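## Task

Two floor pallets stand beside the track: the north one by the track's -y end holds two closed cases, the south one by the +y end holds four. Each lid carries a label with that case's gross weight in kg. Shift cases between the pallets so the north pallet carries no more than 54.5 kg and the south pallet no more than 27.0 kg. All six cases must end resting directly on a pallet deck, none stacked on another case, and none overhanging a pallet edge by more than roughly two finger widths. A case that lands on the floor may be picked up again but must finish lid up. At the end, release everything and move the tools away; the arrangement must stay correct without the robot holding anything.

## Robot and tools

ROBOT. Two UR20-type arms, left_arm and right_arm, each with a four-cup vacuum tool, ride separate carriages on one track that runs along y at x = 0. left_rail carries left_arm on the +y half, right_rail carries right_arm on the -y half. An arm's base sits at x = 0, y = its carriage's position_m, z = 0.04 m, facing +x. The names left and right do not refer to image sides.

FRAME. One world frame fixed to the table: z = 0 is the table top, +z up, +x the direction the arms face, +y to their left. The table spans x >= 0.50 and y from -0.90 to 0.90; outside that the floor is at z = -0.53. The pallets are on the floor: cam_pallet_north views the -y end of the track, cam_pallet_south the +y end, and in both pictures +y runs roughly to the right.

execute_actions {"actions": [...]}: a list of actions run in order; an empty list just returns state and images. Each action may contain:
- "rows": up to 15 rows, each one control step (1/30 s). Every row is one flat list of 16 numbers in [-1, 1] covering both arms: left dx, dy, dz, rx, ry, rz, suction_a, suction_b, then the same eight for the right arm. dx..rz are an offset of the cup point from where it was measured when the action began (for the first action of a call, the last reported pose), expressed in the cup point's own axes. Rows do not accumulate; each is relative to that same start. Scale: 1.0 = 0.6 m or 180 degrees; rx, ry, rz form a single rotation vector. suction values: 1 on, 0 off (anything above 0.01 is on), and they persist, so repeat the current values for an arm you are not changing.
- "steps": 1 to 450 control steps, default 15, at least the number of rows. After the final row the arm keeps heading to that row's target.
- "until": stops the action early when conditions hold, e.g. {"left_rail": {"position_status": ["!=", "moving"]}} or {"all": {"status": "ended"}}. Numbers need a comparison (=, !=, <, <=, >, >=).
- "left_rail" / "right_rail": {"position_m": absolute carriage target in metres (left_rail 0.6 to 3, right_rail -3 to -0.6), "speed_m_s": 0.01 to 1 (starts at 1, persists)} or {"stop": true}. Any out-of-range value or unknown name rejects the whole call.
Rows never move carriages; a carriage still travelling adds its travel to its arm's tool. Command the rail, wait until its status is not moving, then place the tool.

MOTION LIMITS. Each step the commanded pose is clipped to 100 mm and 16 degrees from the measured one; joints have speed and acceleration caps, so big moves may fall short. Send the remainder in a new action rather than relying on the arm to drift on. Ramp offsets gradually (adding 0.01 per row is 6 mm per step) to avoid shaking a case loose.

TOOL. Cups point along the cup point's +z. Cup centres sit at x = -62 / +62 mm and y = -104.5 mm (channel a) / +104.5 mm (channel b); the rims cover 227 by 312 mm. A channel grips only if both its cups seal fully on a flat smooth face; edges, holes or one uncovered cup spoil it. suction_measured_a/b reads vacuum (0 to 1; 0.83+ airtight, lower on leaky cardboard, near 0 if unsealed), settling in up to about 1.3 s. part_present_a/b switch on above 0.09, off below 0.07. Pull is about 381 N per cup at 0.7. Cups compress up to about 21 mm. While a part is present the controller assumes an 11.5 kg load when counting force. Heavy, off-centre or fast-moving loads can tear away.
To set down: lower in tiny moves until contact, then in one action switch both channels off and back the tool straight away from the case. Turning suction off with the tool pressed still can push the arm into a fault. A cup stuck to the table holds the tool; switch that channel off.

RESULTS. The state line gives each cup point's end_effector_position (m), end_effector_quat_wxyz and velocities in the world frame; printed position may be off, more so at long reach. Joint positions/velocities list rail, shoulder pan, shoulder lift, elbow, wrist 1, wrist 2, wrist 3. Hand target is the pose currently being driven to. "pose unreachable" means the clearance check altered or blocked that arm's command (stricter while carriages move). Wrist force/torque are in tool axes, noisy, offset up to about 10 N, saturating near 200 N. position_status: moving, done, stopped, contact_stop (something blocked the carriage; reread position after it settles), time_out, stopped_with_arm (send followable rows, then resend), stopped_for_other_arm (move an arm away from the other, wait 30 steps, resend). position_answer not_taken means resend once the carriage stands.

AVOID. Any external force of 400 N on an arm, or joint torque at its limit (shoulder 693, elbow 407, wrists 100 N m), freezes that arm for 10 s and drops the rest of the call. Never let the arms, their tools, cameras, carriages or a case one tool holds collide or press hard on each other. To pass a case between arms: put it down, turn the giver's suction off before the taker's goes on, and lift the giver well away first. Do not knock anything out of the work area; avoid drops and slams. Occasional small pushes may disturb loose cases. The simulation keeps running while you think, with the last command held.

OTHER TOOLS. zoom_image {"camera": one of cam_high, cam_low, cam_pallet_north, cam_pallet_south, cam_left_wrist, cam_right_wrist, "region": [x0, y0, x1, y1] pixels, top-left origin, at most 504 by 504} gives a closer look, useful for reading lid labels. read_manual {"section": "licences"} returns licence texts only. finished_scene {"scene": current scene number} ends the scene irreversibly and reports success; call it only after releasing and clearing the cases.

Each tool is called after "Request:" in YAML: its name, and indented under it one key for each argument.

## Session

Request:
execute_actions:
  actions: []

Scene clock: 0.00 s.
left_arm: end_effector_position=(+0.8500, +1.8934, +0.4405) suction_measured_a=0.00 part_present_a=0 suction_measured_b=0.00 part_present_b=0 end_effector_quat_wxyz=(+0.001, -0.000, +1.000, -0.001) end_effector_velocity=(+0.000, -0.000, -0.000) end_effector_angular_velocity=(+0.000, +0.000, -0.000) | right_arm: end_effector_position=(+0.8508, -2.6987, +0.4402) suction_measured_a=0.01 part_present_a=0 suction_measured_b=0.01 part_present_b=0 end_effector_quat_wxyz=(+0.000, -0.000, +1.000, +0.000) end_effector_velocity=(+0.000, -0.000, -0.000) end_effector_angular_velocity=(+0.000, +0.000, -0.000)
Joint positions: left_arm=[ 1.893 -0.238 -1.499  2.092 -2.166 -1.572  1.332] | right_arm=[-2.699 -0.238 -1.497  2.091 -2.164 -1.57   1.332]
Joint velocities: left_arm=[ 0. -0.  0. -0.  0. -0.  0.] | right_arm=[ 0. -0.  0. -0.  0. -0.  0.]
Wrist force (N, on the end effector, along its own x y z axes, offset not removed): no reading
Wrist torque (N m, same axes, about the end effector's origin, offset not removed): no reading
Hand target (left_arm): +0.850, +1.893, +0.441; +0.001, -0.000, +1.000, -0.001
Hand target (right_arm): +0.851, -2.699, +0.440; +0.000, -0.000, +1.000, +0.000
left_rail: position_m=1.893 position_m_goal=1.893 speed_m_s=1.00 position_status=done position_answer=taken refusals=0
right_rail: position_m=-2.699 position_m_goal=-2.699 speed_m_s=1.00 position_status=done position_answer=taken refusals=0

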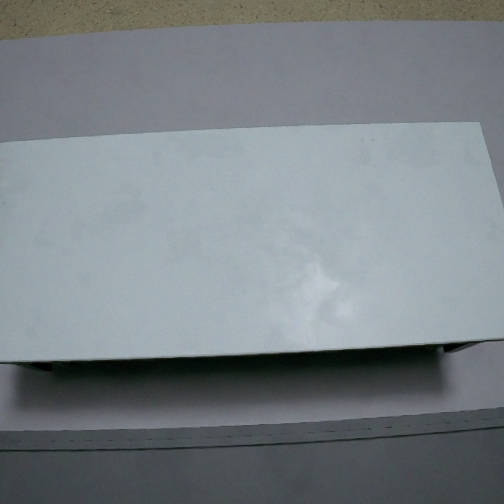

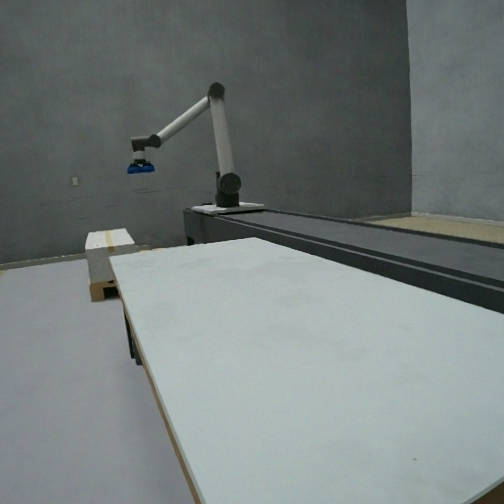

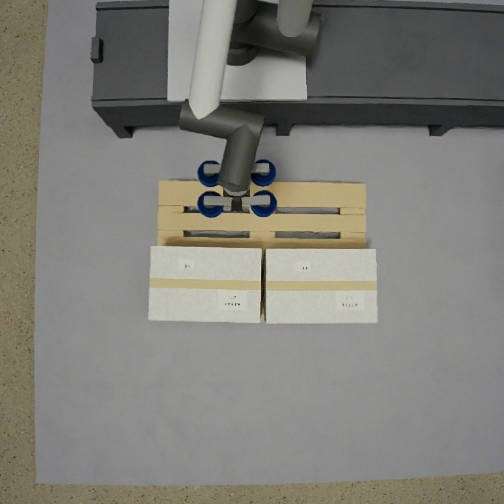

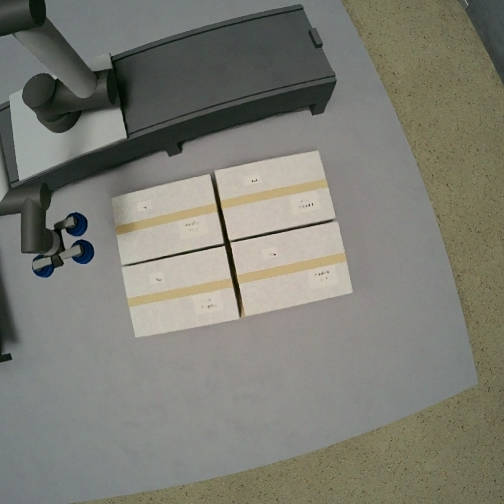

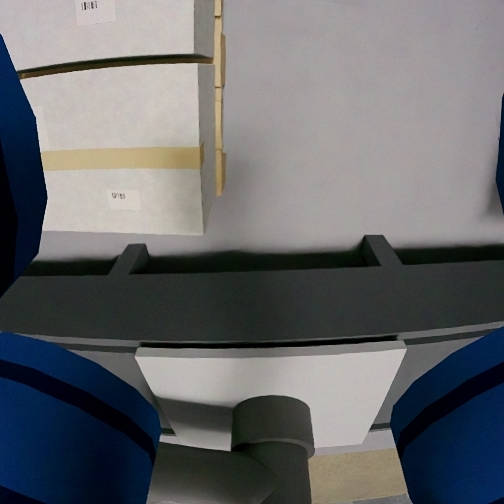

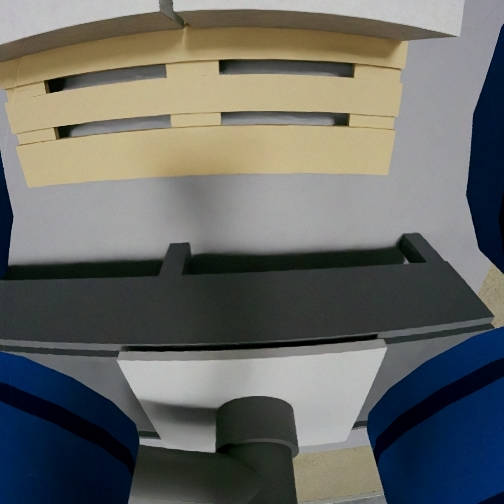

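Request:
zoom_image:
  camera: "cam_pallet_south"
  region: [100, 140, 360, 340]

Request:
zoom_image:
  camera: "cam_pallet_north"
  region: [140, 170, 390, 330]

Region (100, 140, 360, 340) of cam_pallet_south's 504x504 image, scaled by 1.938, with more detail than that image has; it fills the top 388 rows of this view, and the rest is white.

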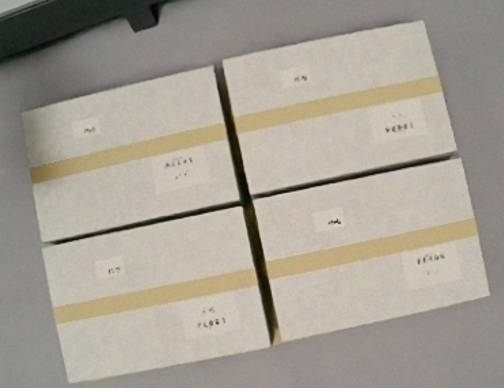

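Region (140, 170, 390, 330) of cam_pallet_north's 504x504 image, scaled by 2.016, with more detail than that image has; it fills the top 323 rows of this view, and the rest is white.

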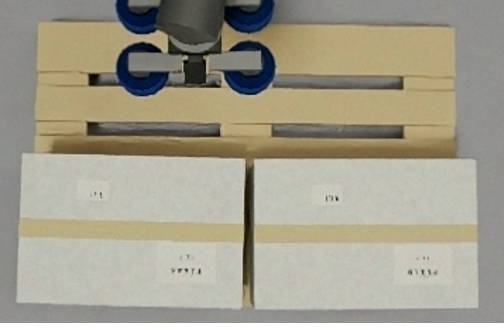

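Need closer zooms.

Request:
zoom_image:
  camera: "cam_pallet_north"
  region: [210, 280, 380, 320]

Request:
zoom_image:
  camera: "cam_pallet_south"
  region: [170, 180, 340, 320]

Region (210, 280, 380, 320) of cam_pallet_north's 504x504 image, scaled by 2.965, with more detail than that image has; it fills the top 119 rows of this view, and the rest is white.

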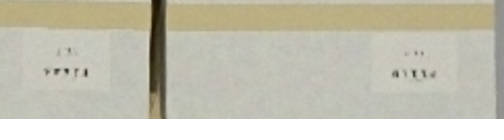

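Region (170, 180, 340, 320) of cam_pallet_south's 504x504 image, scaled by 2.965, with more detail than that image has; it fills the top 415 rows of this view, and the rest is white.

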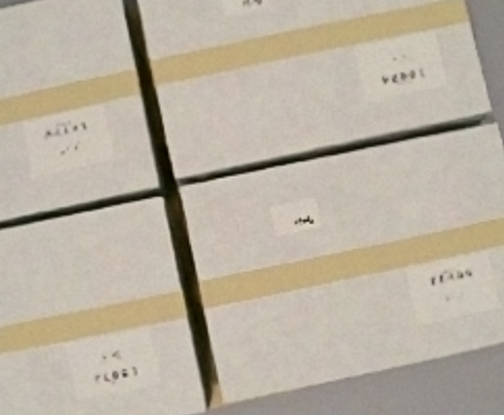

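Request:
execute_actions:
  actions:
    - {"left_rail":{"position_m":2.6},"rows":[[-0.8,0,0.5,0,0,0,0,0,-0.85,0,0.5,0,0,0,0,0]],"steps":120}

Scene clock: 19.77 s.
left_arm: end_effector_position=(+1.3302, +2.6012, +0.1409) suction_measured_a=0.00 part_present_a=0 suction_measured_b=0.00 part_present_b=0 end_effector_quat_wxyz=(+0.001, -0.000, +1.000, -0.001) end_effector_velocity=(-0.000, +0.000, -0.000) end_effector_angular_velocity=(+0.000, +0.000, +0.000) | right_arm: end_effector_position=(+1.3606, -2.6984, +0.1398) suction_measured_a=0.01 part_present_a=0 suction_measured_b=0.01 part_present_b=0 end_effector_quat_wxyz=(-0.000, -0.000, +1.000, +0.000) end_effector_velocity=(-0.000, +0.000, -0.000) end_effector_angular_velocity=(+0.000, +0.000, +0.000)
Joint positions: left_arm=[ 2.6   -0.151 -0.805  1.504 -2.272 -1.572  1.419] | right_arm=[-2.699 -0.148 -0.776  1.446 -2.24  -1.57   1.422]
Joint velocities: left_arm=[ 0. -0.  0. -0.  0. -0. -0.] | right_arm=[ 0.  0.  0. -0.  0. -0. -0.]
Wrist force (N, on the end effector, along its own x y z axes, offset not removed): left_arm=[-6.4 -0.3 -5.8] | right_arm=[4.2 1.0 -0.7]
Wrist torque (N m, same axes, about the end effector's origin, offset not removed): left_arm=[0.41 1.47 -0.29] | right_arm=[0.50 -0.11 0.23]
Hand target (left_arm): +1.330, +2.601, +0.141; +0.001, -0.000, +1.000, -0.001
Hand target (right_arm): +1.361, -2.698, +0.140; -0.000, -0.000, +1.000, +0.000
Off the commanded pose (left_arm): 0.001 m, 0 deg.
Off the commanded pose (right_arm): 0.001 m, 0 deg.
left_rail: position_m=2.600 position_m_goal=2.600 speed_m_s=1.00 position_status=done position_answer=taken refusals=0
right_rail: position_m=-2.699 position_m_goal=-2.699 speed_m_s=1.00 position_status=done position_answer=taken refusals=0
camera_calibration (this result's frames):
cam_left_wrist: T_world_to_cam=[[-0.0400613, -0.999043, -0.0175547, 2.66141], [-0.836729, 0.0239392, 0.547094, 0.991357], [-0.54615, 0.0366058, -0.836887, 0.84034], [0, 0, 0, 1]] pos_world=[1.39507, 2.60437, 0.207624]
cam_right_wrist: T_world_to_cam=[[-0.0384641, -0.998888, 0.027278, -2.65005], [-0.84295, 0.0470947, 0.535926, 1.22389], [-0.536615, -0.00238011, -0.843824, 0.928851], [0, 0, 0, 1]] pos_world=[1.42819, -2.70253, 0.200157]

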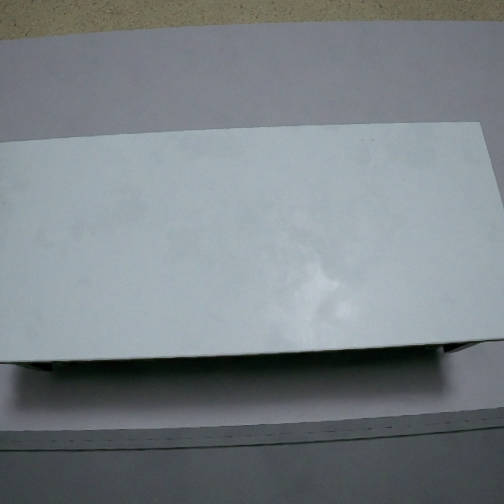

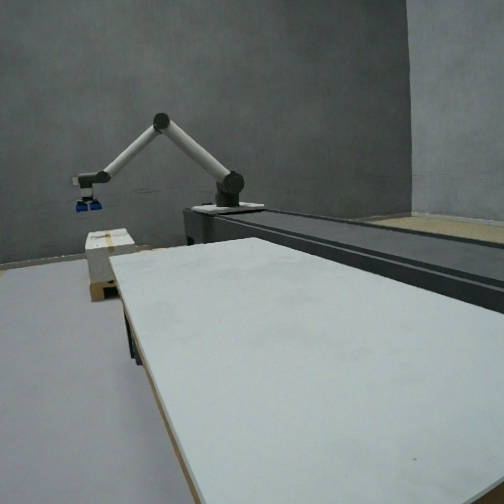

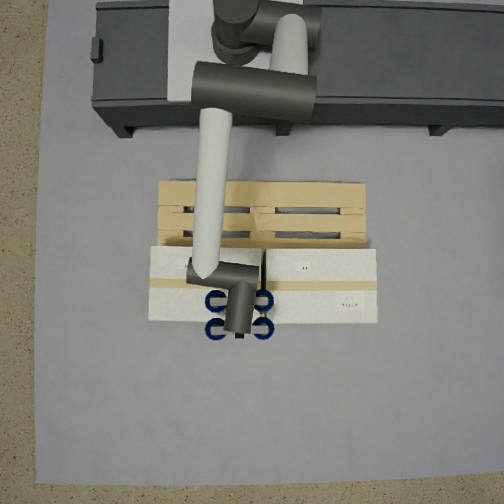

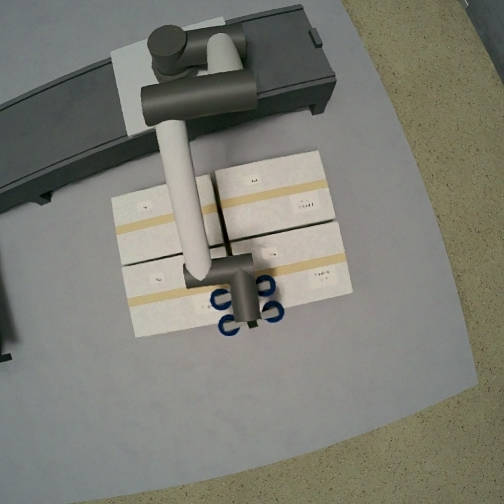

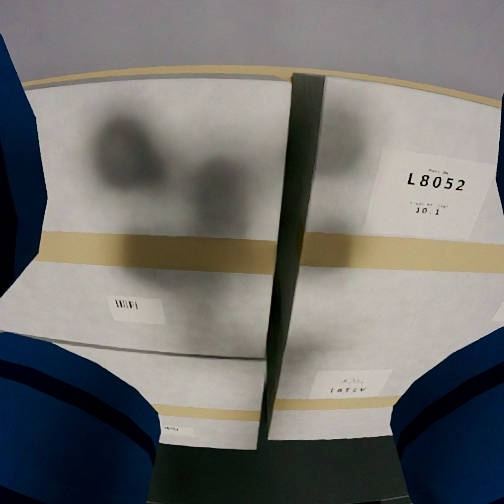

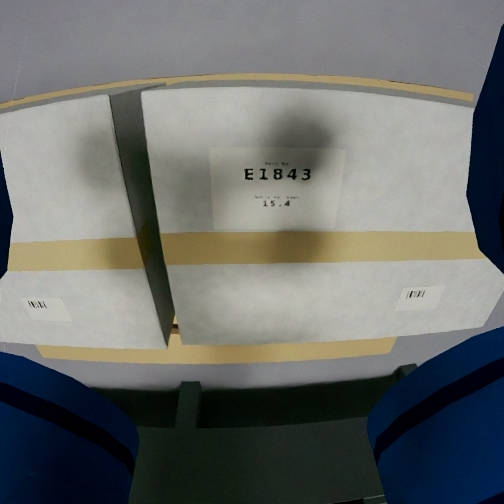

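Request:
execute_actions:
  actions:
    - {"left_rail":{"position_m":3.0},"right_rail":{"position_m":-2.1},"steps":90,"until":{"all":{"status":"ended"}}}
    - {"steps":10}

Scene clock: 25.63 s.
left_arm: end_effector_position=(+1.3302, +3.0012, +0.1409) suction_measured_a=0.00 part_present_a=0 suction_measured_b=0.00 part_present_b=0 end_effector_quat_wxyz=(+0.001, -0.000, +1.000, -0.001) end_effector_velocity=(+0.000, -0.000, +0.000) end_effector_angular_velocity=(-0.000, -0.000, -0.000) | right_arm: end_effector_position=(+1.3606, -2.0994, +0.1398) suction_measured_a=0.01 part_present_a=0 suction_measured_b=0.01 part_present_b=0 end_effector_quat_wxyz=(-0.000, -0.000, +1.000, +0.000) end_effector_velocity=(+0.000, +0.000, +0.000) end_effector_angular_velocity=(+0.000, -0.000, -0.000)
Joint positions: left_arm=[ 3.    -0.151 -0.805  1.504 -2.272 -1.572  1.419] | right_arm=[-2.1   -0.148 -0.776  1.446 -2.24  -1.57   1.422]
Joint velocities: left_arm=[ 0. -0. -0. -0.  0. -0.  0.] | right_arm=[ 0. -0. -0.  0. -0.  0. -0.]
Wrist force (N, on the end effector, along its own x y z axes, offset not removed): left_arm=[0.1 -2.4 -5.8] | right_arm=[1.9 0.0 0.6]
Wrist torque (N m, same axes, about the end effector's origin, offset not removed): left_arm=[0.19 0.43 -0.43] | right_arm=[0.62 0.07 0.23]
Hand target (left_arm): +1.330, +3.001, +0.141; +0.001, -0.000, +1.000, -0.001
Hand target (right_arm): +1.361, -2.099, +0.140; -0.000, -0.000, +1.000, +0.000
Off the commanded pose (left_arm): 0.001 m, 0 deg.
Off the commanded pose (right_arm): 0.001 m, 0 deg.
left_rail: position_m=3.000 position_m_goal=3.000 speed_m_s=1.00 position_status=done position_answer=taken refusals=0
right_rail: position_m=-2.100 position_m_goal=-2.100 speed_m_s=1.00 position_status=done position_answer=taken refusals=0
camera_calibration (this result's frames):
cam_left_wrist: T_world_to_cam=[[-0.0400593, -0.999044, -0.017511, 3.06104], [-0.836724, 0.0239612, 0.547101, 0.981718], [-0.546158, 0.0365684, -0.836883, 0.825814], [0, 0, 0, 1]] pos_world=[1.39508, 3.00439, 0.207613]
cam_right_wrist: T_world_to_cam=[[-0.0385698, -0.998883, 0.0272941, -2.05148], [-0.842941, 0.0471926, 0.535933, 1.19588], [-0.536622, -0.00233649, -0.843819, 0.93037], [0, 0, 0, 1]] pos_world=[1.42819, -2.10345, 0.200145]

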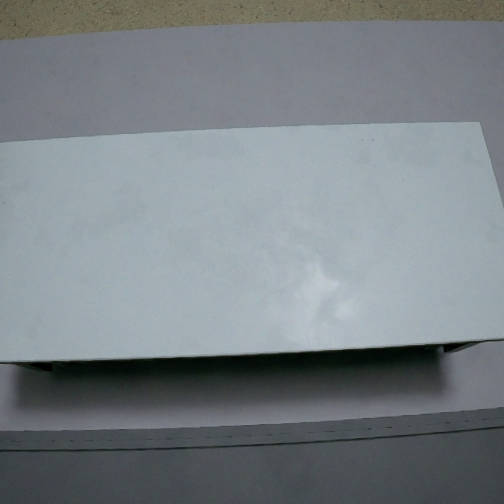

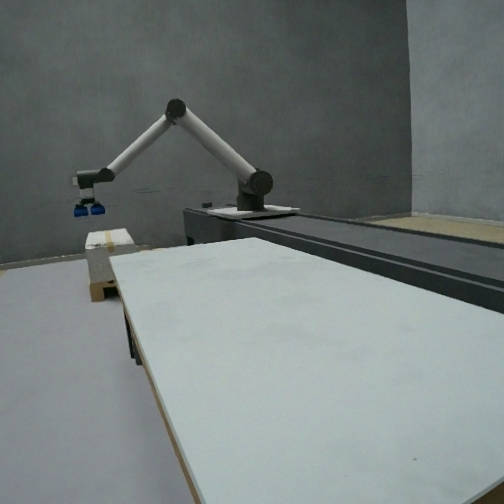

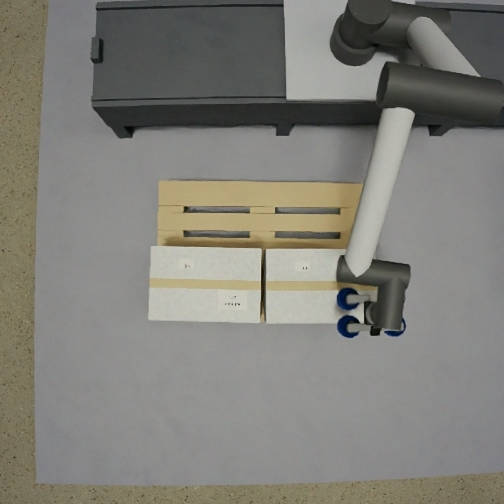

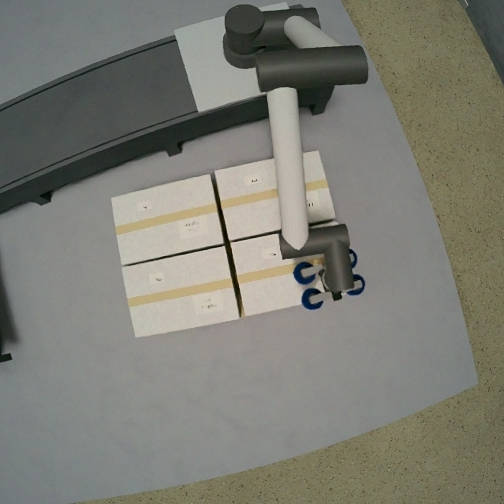

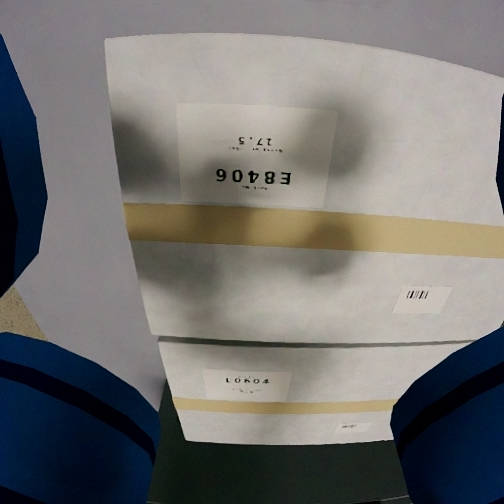

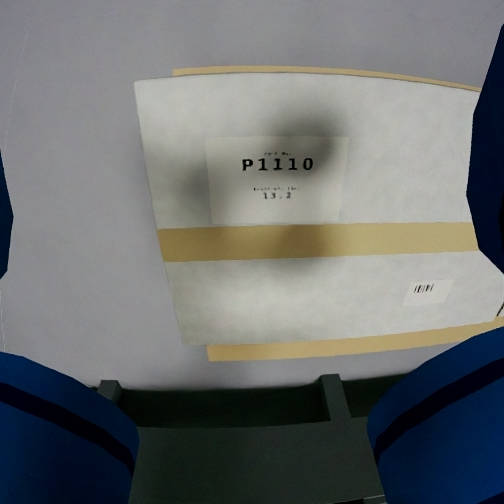

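Request:
zoom_image:
  camera: "cam_left_wrist"
  region: [170, 100, 340, 410]

Request:
zoom_image:
  camera: "cam_right_wrist"
  region: [200, 130, 350, 230]

Region (170, 100, 340, 410) of cam_left_wrist's 504x504 image, scaled by 1.626, with more detail than that image has; it fills the left 276 columns of this view, and the rest is white.

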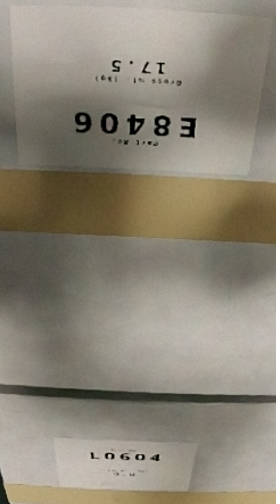

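Region (200, 130, 350, 230) of cam_right_wrist's 504x504 image, scaled by 3.360, with more detail than that image has.

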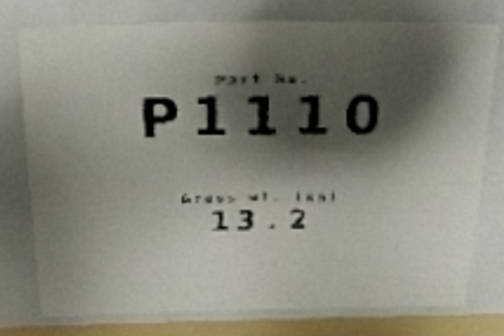

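Request:
execute_actions:
  actions:
    - {"rows":[[0.67,0,0,0,0,0,0,0,0,0,0,0,0,0,0,0]],"steps":60}

Scene clock: 33.07 s.
left_arm: end_effector_position=(+0.9281, +3.0007, +0.1406) suction_measured_a=0.00 part_present_a=0 suction_measured_b=0.00 part_present_b=0 end_effector_quat_wxyz=(+0.001, -0.000, +1.000, -0.001) end_effector_velocity=(-0.000, -0.000, +0.000) end_effector_angular_velocity=(-0.000, -0.000, +0.000) | right_arm: end_effector_position=(+1.3606, -2.0993, +0.1398) suction_measured_a=0.01 part_present_a=0 suction_measured_b=0.01 part_present_b=0 end_effector_quat_wxyz=(-0.000, -0.000, +1.000, +0.000) end_effector_velocity=(-0.000, -0.000, -0.000) end_effector_angular_velocity=(-0.000, +0.000, +0.000)
Joint positions: left_arm=[ 3.    -0.217 -1.125  2.156 -2.604 -1.572  1.353] | right_arm=[-2.1   -0.148 -0.776  1.446 -2.24  -1.57   1.422]
Joint velocities: left_arm=[ 0. -0. -0.  0. -0.  0. -0.] | right_arm=[ 0. -0.  0.  0. -0. -0. -0.]
Wrist force (N, on the end effector, along its own x y z axes, offset not removed): left_arm=[-5.3 0.5 -8.0] | right_arm=[1.3 5.8 -2.6]
Wrist torque (N m, same axes, about the end effector's origin, offset not removed): left_arm=[0.52 1.12 -0.43] | right_arm=[1.11 0.22 0.18]
Hand target (left_arm): +0.928, +3.001, +0.141; +0.001, -0.000, +1.000, -0.001
Hand target (right_arm): +1.361, -2.100, +0.140; -0.000, -0.000, +1.000, +0.000
Off the commanded pose (left_arm): 0.001 m, 0 deg.
Off the commanded pose (right_arm): 0.000 m, 0 deg.
left_rail: position_m=3.000 position_m_goal=3.000 speed_m_s=1.00 position_status=done position_answer=taken refusals=0
right_rail: position_m=-2.100 position_m_goal=-2.100 speed_m_s=1.00 position_status=done position_answer=taken refusals=0
camera_calibration (this result's frames):
cam_left_wrist: T_world_to_cam=[[-0.0400612, -0.999046, -0.0173961, 3.04447], [-0.836672, 0.0240223, 0.547178, 0.645183], [-0.546238, 0.0364754, -0.836836, 0.606405], [0, 0, 0, 1]] pos_world=[0.993013, 3.00395, 0.207393]
cam_right_wrist: T_world_to_cam=[[-0.0385697, -0.998884, 0.0272759, -2.05147], [-0.842936, 0.0471828, 0.535941, 1.19585], [-0.53663, -0.00232072, -0.843815, 0.930402], [0, 0, 0, 1]] pos_world=[1.42818, -2.10345, 0.200136]

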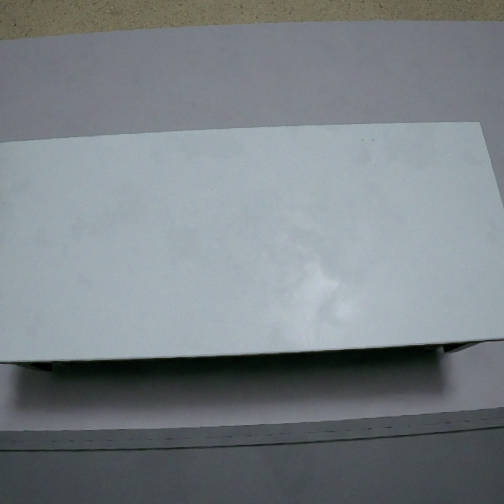

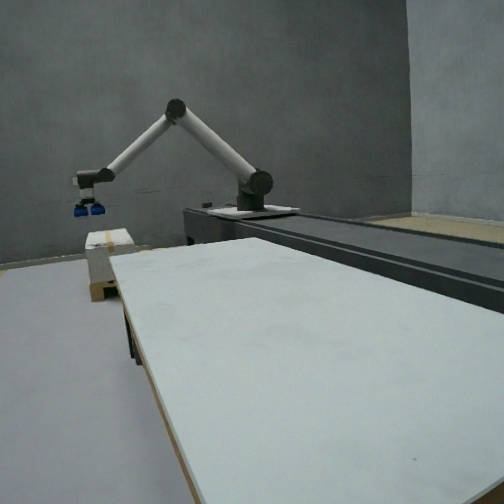

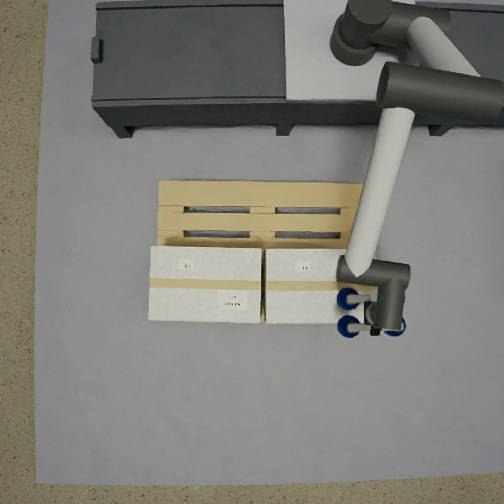

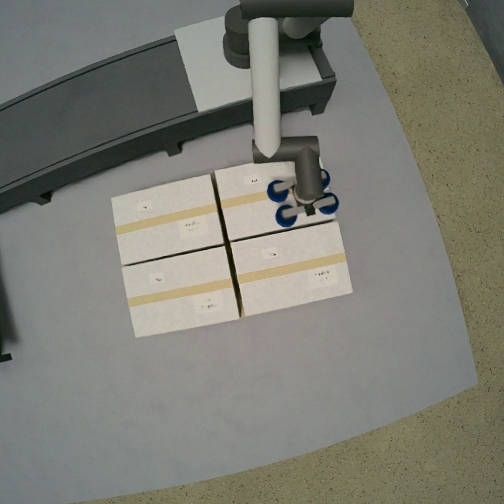

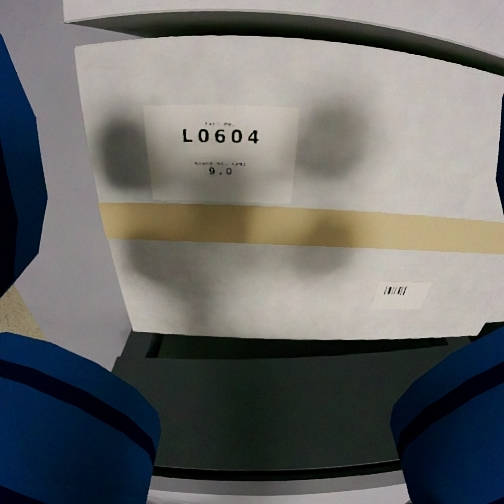

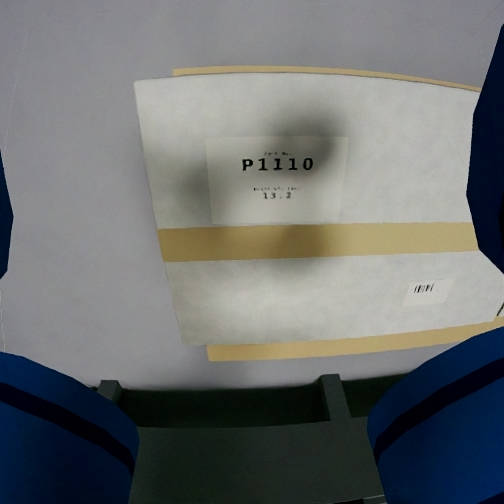

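9.0. Next box.

Request:
execute_actions:
  actions:
    - {"left_rail":{"position_m":2.4},"steps":90,"until":{"all":{"status":"ended"}}}
    - {"steps":10}

Scene clock: 37.33 s.
left_arm: end_effector_position=(+0.9281, +2.4007, +0.1407) suction_measured_a=0.00 part_present_a=0 suction_measured_b=0.00 part_present_b=0 end_effector_quat_wxyz=(+0.001, -0.000, +1.000, -0.001) end_effector_velocity=(-0.000, +0.000, -0.000) end_effector_angular_velocity=(+0.000, +0.000, +0.000) | right_arm: end_effector_position=(+1.3606, -2.0994, +0.1398) suction_measured_a=0.01 part_present_a=0 suction_measured_b=0.01 part_present_b=0 end_effector_quat_wxyz=(-0.000, -0.000, +1.000, +0.000) end_effector_velocity=(-0.000, -0.000, -0.000) end_effector_angular_velocity=(-0.000, +0.000, -0.000)
Joint positions: left_arm=[ 2.4   -0.217 -1.125  2.156 -2.604 -1.572  1.353] | right_arm=[-2.1   -0.148 -0.776  1.446 -2.24  -1.57   1.422]
Joint velocities: left_arm=[ 0.  0.  0. -0.  0. -0. -0.] | right_arm=[ 0. -0.  0. -0.  0. -0.  0.]
Wrist force (N, on the end effector, along its own x y z axes, offset not removed): left_arm=[-0.8 -2.2 -4.3] | right_arm=[2.6 0.3 -4.4]
Wrist torque (N m, same axes, about the end effector's origin, offset not removed): left_arm=[0.08 0.39 -0.40] | right_arm=[0.39 0.12 0.09]
Hand target (left_arm): +0.928, +2.401, +0.141; +0.001, -0.000, +1.000, -0.001
Hand target (right_arm): +1.361, -2.100, +0.140; -0.000, -0.000, +1.000, +0.000
Off the commanded pose (left_arm): 0.001 m, 0 deg.
Off the commanded pose (right_arm): 0.000 m, 0 deg.
left_rail: position_m=2.400 position_m_goal=2.400 speed_m_s=1.00 position_status=done position_answer=taken refusals=0
right_rail: position_m=-2.100 position_m_goal=-2.100 speed_m_s=1.00 position_status=done position_answer=taken refusals=0
camera_calibration (this result's frames):
cam_left_wrist: T_world_to_cam=[[-0.040105, -0.999043, -0.0174361, 2.44504], [-0.836684, 0.024038, 0.547158, 0.659535], [-0.546215, 0.0365323, -0.836848, 0.628137], [0, 0, 0, 1]] pos_world=[0.992979, 2.4039, 0.207417]
cam_right_wrist: T_world_to_cam=[[-0.0385699, -0.998883, 0.0272941, -2.05148], [-0.842941, 0.0471927, 0.535933, 1.19588], [-0.536622, -0.00233642, -0.843819, 0.93037], [0, 0, 0, 1]] pos_world=[1.42819, -2.10345, 0.200145]

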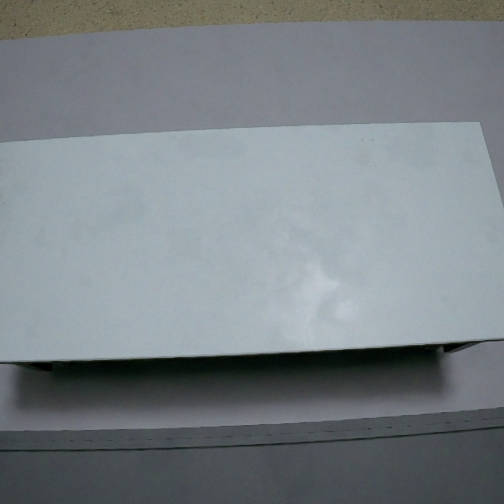

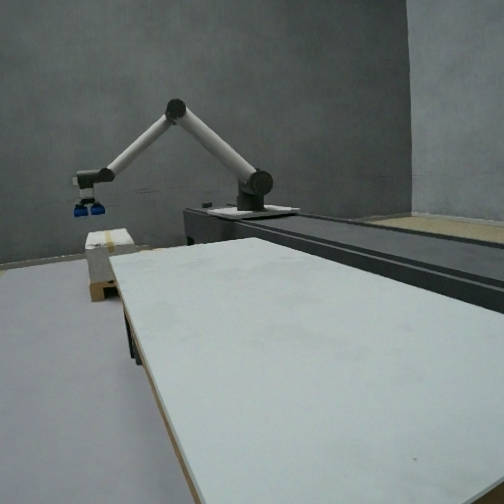

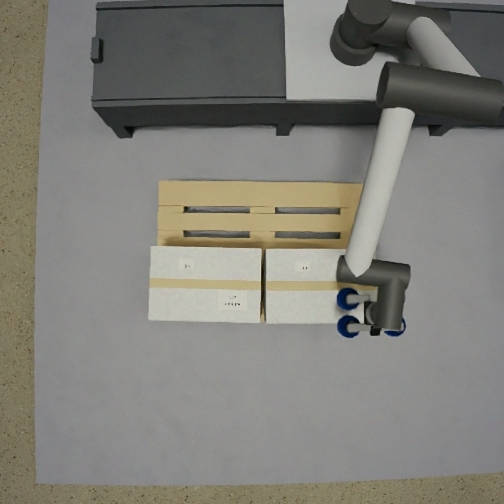

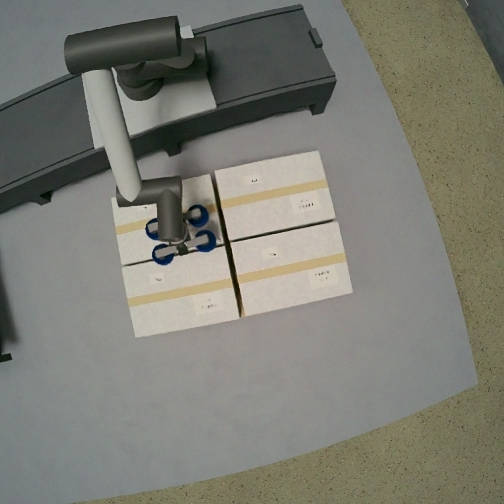

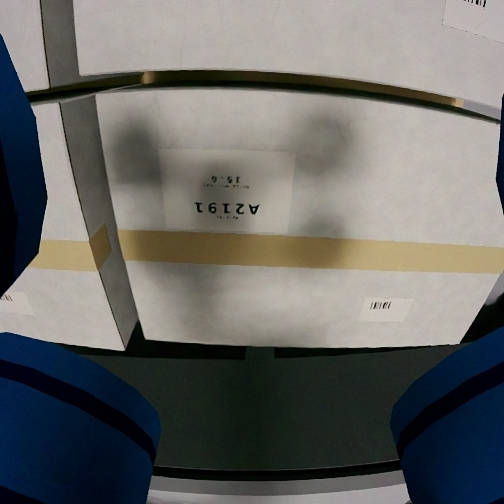

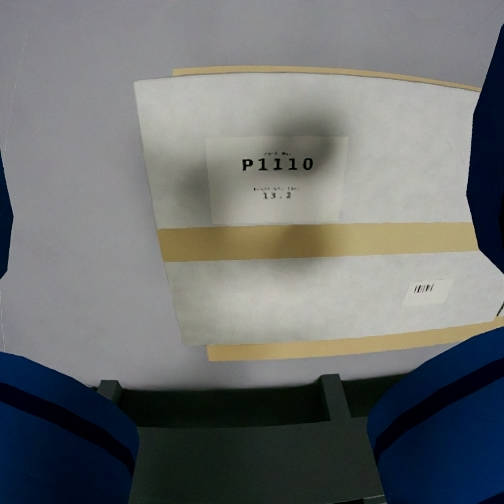

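Request:
zoom_image:
  camera: "cam_left_wrist"
  region: [160, 150, 300, 230]

Region (160, 150, 300, 230) of cam_left_wrist's 504x504 image, scaled by 3.600, with more detail than that image has; it fills the top 288 rows of this view, and the rest is white.

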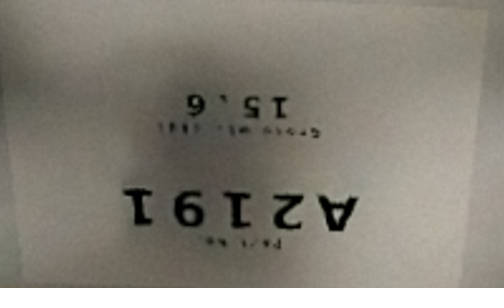

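Request:
execute_actions:
  actions:
    - {"right_rail":{"position_m":-1.2},"rows":[[0.23,-0.1,0.25,0,0,0,0,0,0,0,0,0,0,0,0,0]],"steps":45}

Scene clock: 57.70 s.
left_arm: end_effector_position=(+0.7902, +2.3405, -0.0093) suction_measured_a=0.00 part_present_a=0 suction_measured_b=0.00 part_present_b=0 end_effector_quat_wxyz=(+0.001, -0.000, +1.000, -0.001) end_effector_velocity=(-0.000, -0.000, -0.000) end_effector_angular_velocity=(+0.000, +0.000, -0.000) | right_arm: end_effector_position=(+1.3606, -1.1994, +0.1398) suction_measured_a=0.01 part_present_a=0 suction_measured_b=0.01 part_present_b=0 end_effector_quat_wxyz=(-0.000, -0.000, +1.000, +0.000) end_effector_velocity=(+0.000, -0.002, -0.000) end_effector_angular_velocity=(+0.000, +0.000, -0.001)
Joint positions: left_arm=[ 2.4   -0.331 -0.987  2.376 -2.962 -1.572  1.239] | right_arm=[-1.2   -0.148 -0.776  1.446 -2.24  -1.57   1.422]
Joint velocities: left_arm=[ 0. -0.  0.  0. -0.  0. -0.] | right_arm=[ 0.    -0.001  0.    -0.     0.     0.    -0.   ]
Wrist force (N, on the end effector, along its own x y z axes, offset not removed): left_arm=[-6.3 -4.7 1.2] | right_arm=[2.1 -1.4 -4.1]
Wrist torque (N m, same axes, about the end effector's origin, offset not removed): left_arm=[-0.06 1.23 -0.46] | right_arm=[0.27 -0.09 0.46]
Hand target (left_arm): +0.790, +2.341, -0.009; +0.001, -0.000, +1.000, -0.001
Hand target (right_arm): +1.361, -1.200, +0.140; -0.000, -0.000, +1.000, +0.000
Off the commanded pose (left_arm): 0.000 m, 0 deg.
Off the commanded pose (right_arm): 0.000 m, 0 deg.
left_rail: position_m=2.400 position_m_goal=2.400 speed_m_s=1.00 position_status=done position_answer=taken refusals=0
right_rail: position_m=-1.200 position_m_goal=-1.200 speed_m_s=1.00 position_status=done position_answer=taken refusals=0
camera_calibration (this result's frames):
cam_left_wrist: T_world_to_cam=[[-0.0401056, -0.999047, -0.0172433, 2.37679], [-0.836605, 0.0241387, 0.547275, 0.627368], [-0.546337, 0.0363746, -0.836775, 0.429981], [0, 0, 0, 1]] pos_world=[0.855096, 2.34374, 0.0574384]
cam_right_wrist: T_world_to_cam=[[-0.0385964, -0.998882, 0.0272968, -1.15248], [-0.842946, 0.0472164, 0.535923, 1.15345], [-0.536613, -0.00232503, -0.843825, 0.932486], [0, 0, 0, 1]] pos_world=[1.4282, -1.20349, 0.200154]

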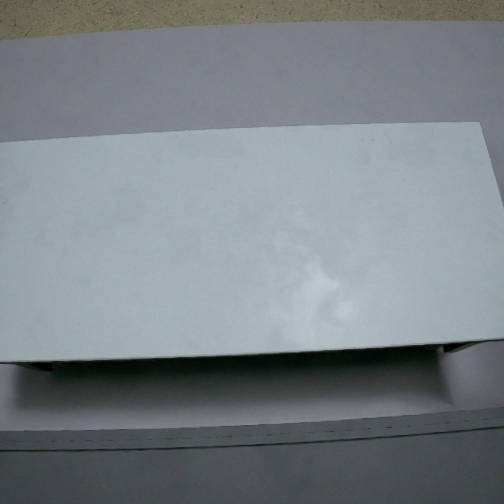

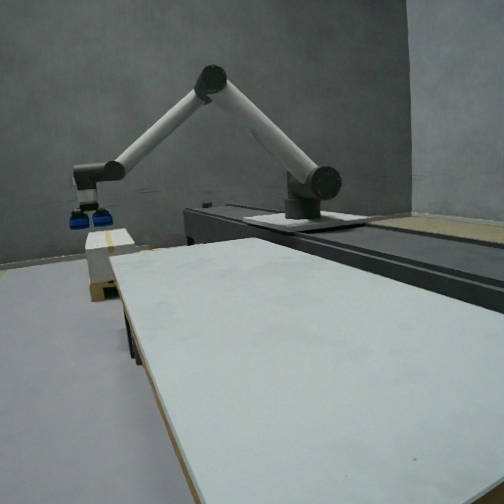

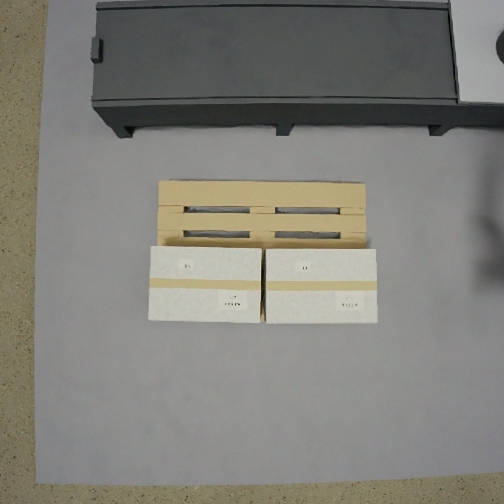

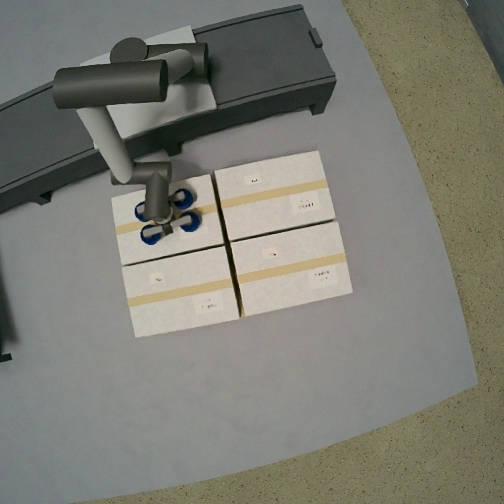

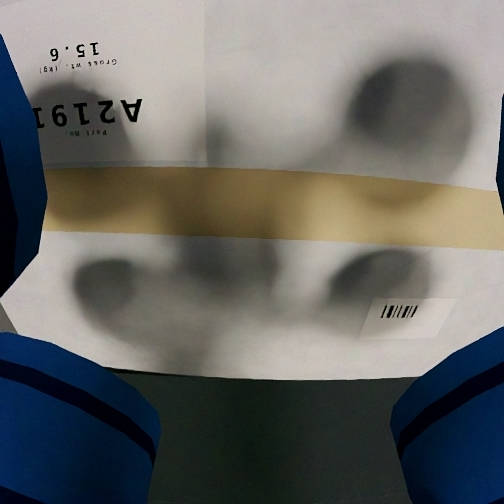

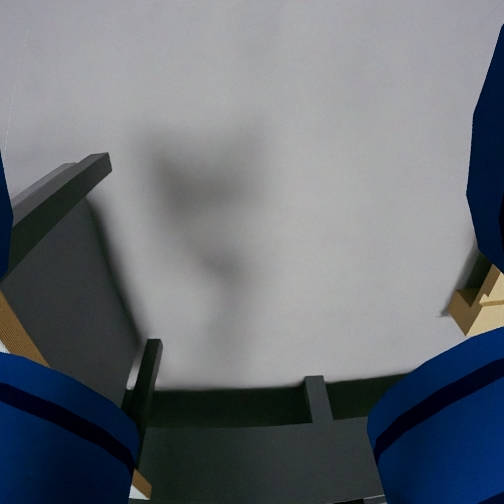

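Looks centred. Descend 6 cm with suction.

Request:
execute_actions:
  actions:
    - {"rows":[[0,0,0.1,0,0,0,1,1,0,0,0,0,0,0,0,0]],"steps":50}

Scene clock: 63.10 s.
left_arm: end_effector_position=(+0.7902, +2.3405, -0.0693) suction_measured_a=0.00 part_present_a=0 suction_measured_b=0.00 part_present_b=0 end_effector_quat_wxyz=(+0.001, -0.000, +1.000, -0.001) end_effector_velocity=(-0.000, +0.000, -0.000) end_effector_angular_velocity=(+0.000, +0.000, +0.000) | right_arm: end_effector_position=(+1.3606, -1.1993, +0.1398) suction_measured_a=0.01 part_present_a=0 suction_measured_b=0.01 part_present_b=0 end_effector_quat_wxyz=(-0.000, -0.000, +1.000, +0.000) end_effector_velocity=(+0.000, -0.000, -0.000) end_effector_angular_velocity=(+0.000, +0.000, -0.000)
Joint positions: left_arm=[ 2.4   -0.331 -0.887  2.372 -3.058 -1.572  1.239] | right_arm=[-1.2   -0.148 -0.776  1.446 -2.24  -1.57   1.422]
Joint velocities: left_arm=[ 0.  0.  0. -0. -0. -0.  0.] | right_arm=[ 0. -0.  0. -0. -0.  0. -0.]
Wrist force (N, on the end effector, along its own x y z axes, offset not removed): left_arm=[-0.7 -5.2 -3.1] | right_arm=[2.3 3.5 -3.3]
Wrist torque (N m, same axes, about the end effector's origin, offset not removed): left_arm=[-0.46 0.42 -0.33] | right_arm=[1.06 0.14 0.14]
Hand target (left_arm): +0.790, +2.341, -0.069; +0.001, -0.000, +1.000, -0.001
Hand target (right_arm): +1.361, -1.200, +0.140; -0.000, -0.000, +1.000, +0.000
Off the commanded pose (left_arm): 0.000 m, 0 deg.
Off the commanded pose (right_arm): 0.000 m, 0 deg.
left_rail: position_m=2.400 position_m_goal=2.400 speed_m_s=1.00 position_status=done position_answer=taken refusals=0
right_rail: position_m=-1.200 position_m_goal=-1.200 speed_m_s=1.00 position_status=done position_answer=taken refusals=0
camera_calibration (this result's frames):
cam_left_wrist: T_world_to_cam=[[-0.0401063, -0.999047, -0.0172445, 2.37574], [-0.836607, 0.0241388, 0.547272, 0.660221], [-0.546334, 0.0363759, -0.836777, 0.379816], [0, 0, 0, 1]] pos_world=[0.855134, 2.34372, -0.00253014]
cam_right_wrist: T_world_to_cam=[[-0.0385712, -0.998883, 0.0272948, -1.15248], [-0.842941, 0.0471941, 0.535933, 1.15341], [-0.536622, -0.00233635, -0.843819, 0.932473], [0, 0, 0, 1]] pos_world=[1.42819, -1.20345, 0.200145]

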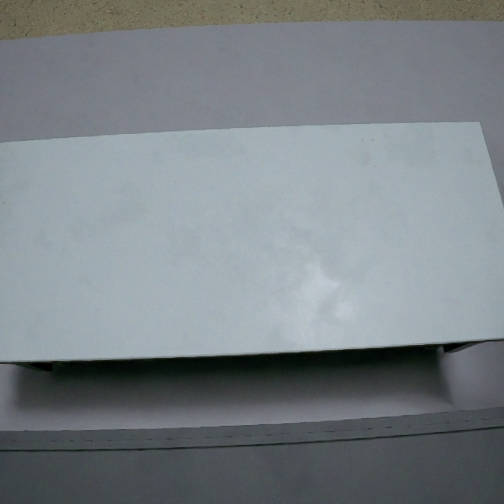

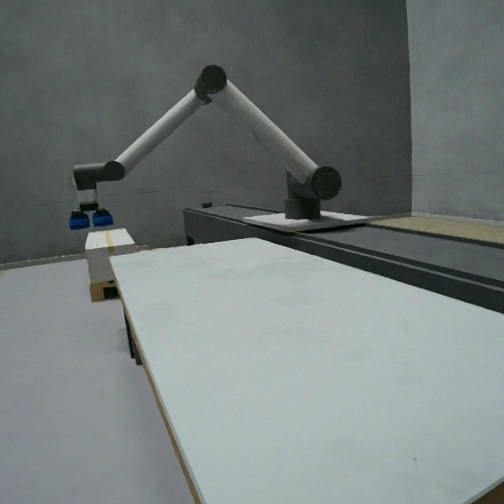

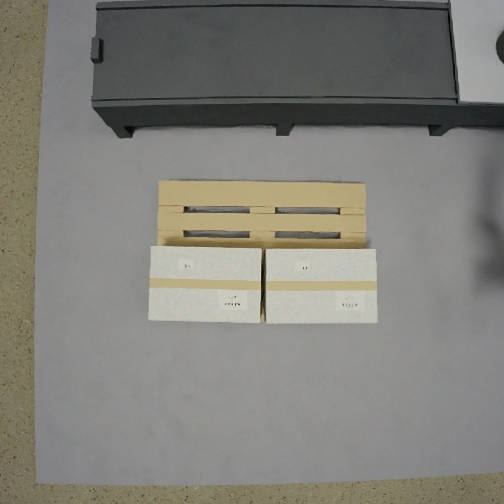

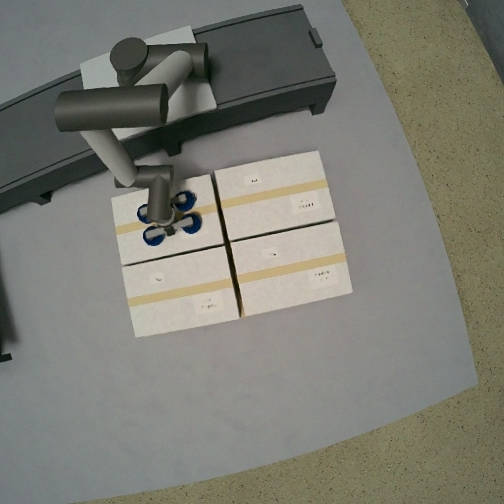

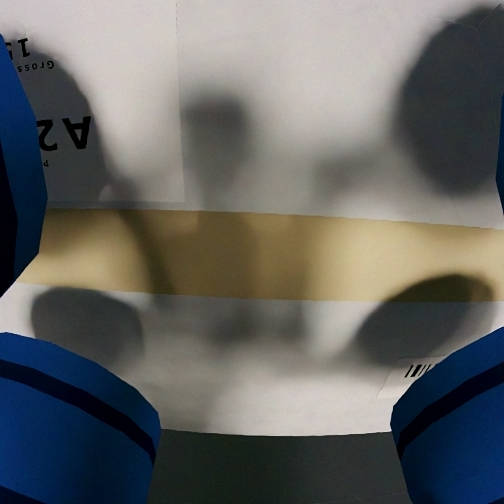

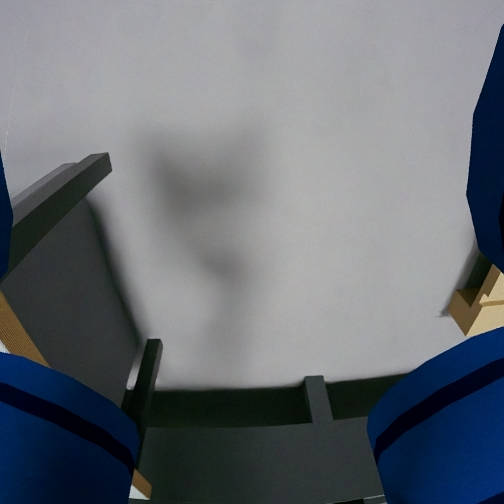

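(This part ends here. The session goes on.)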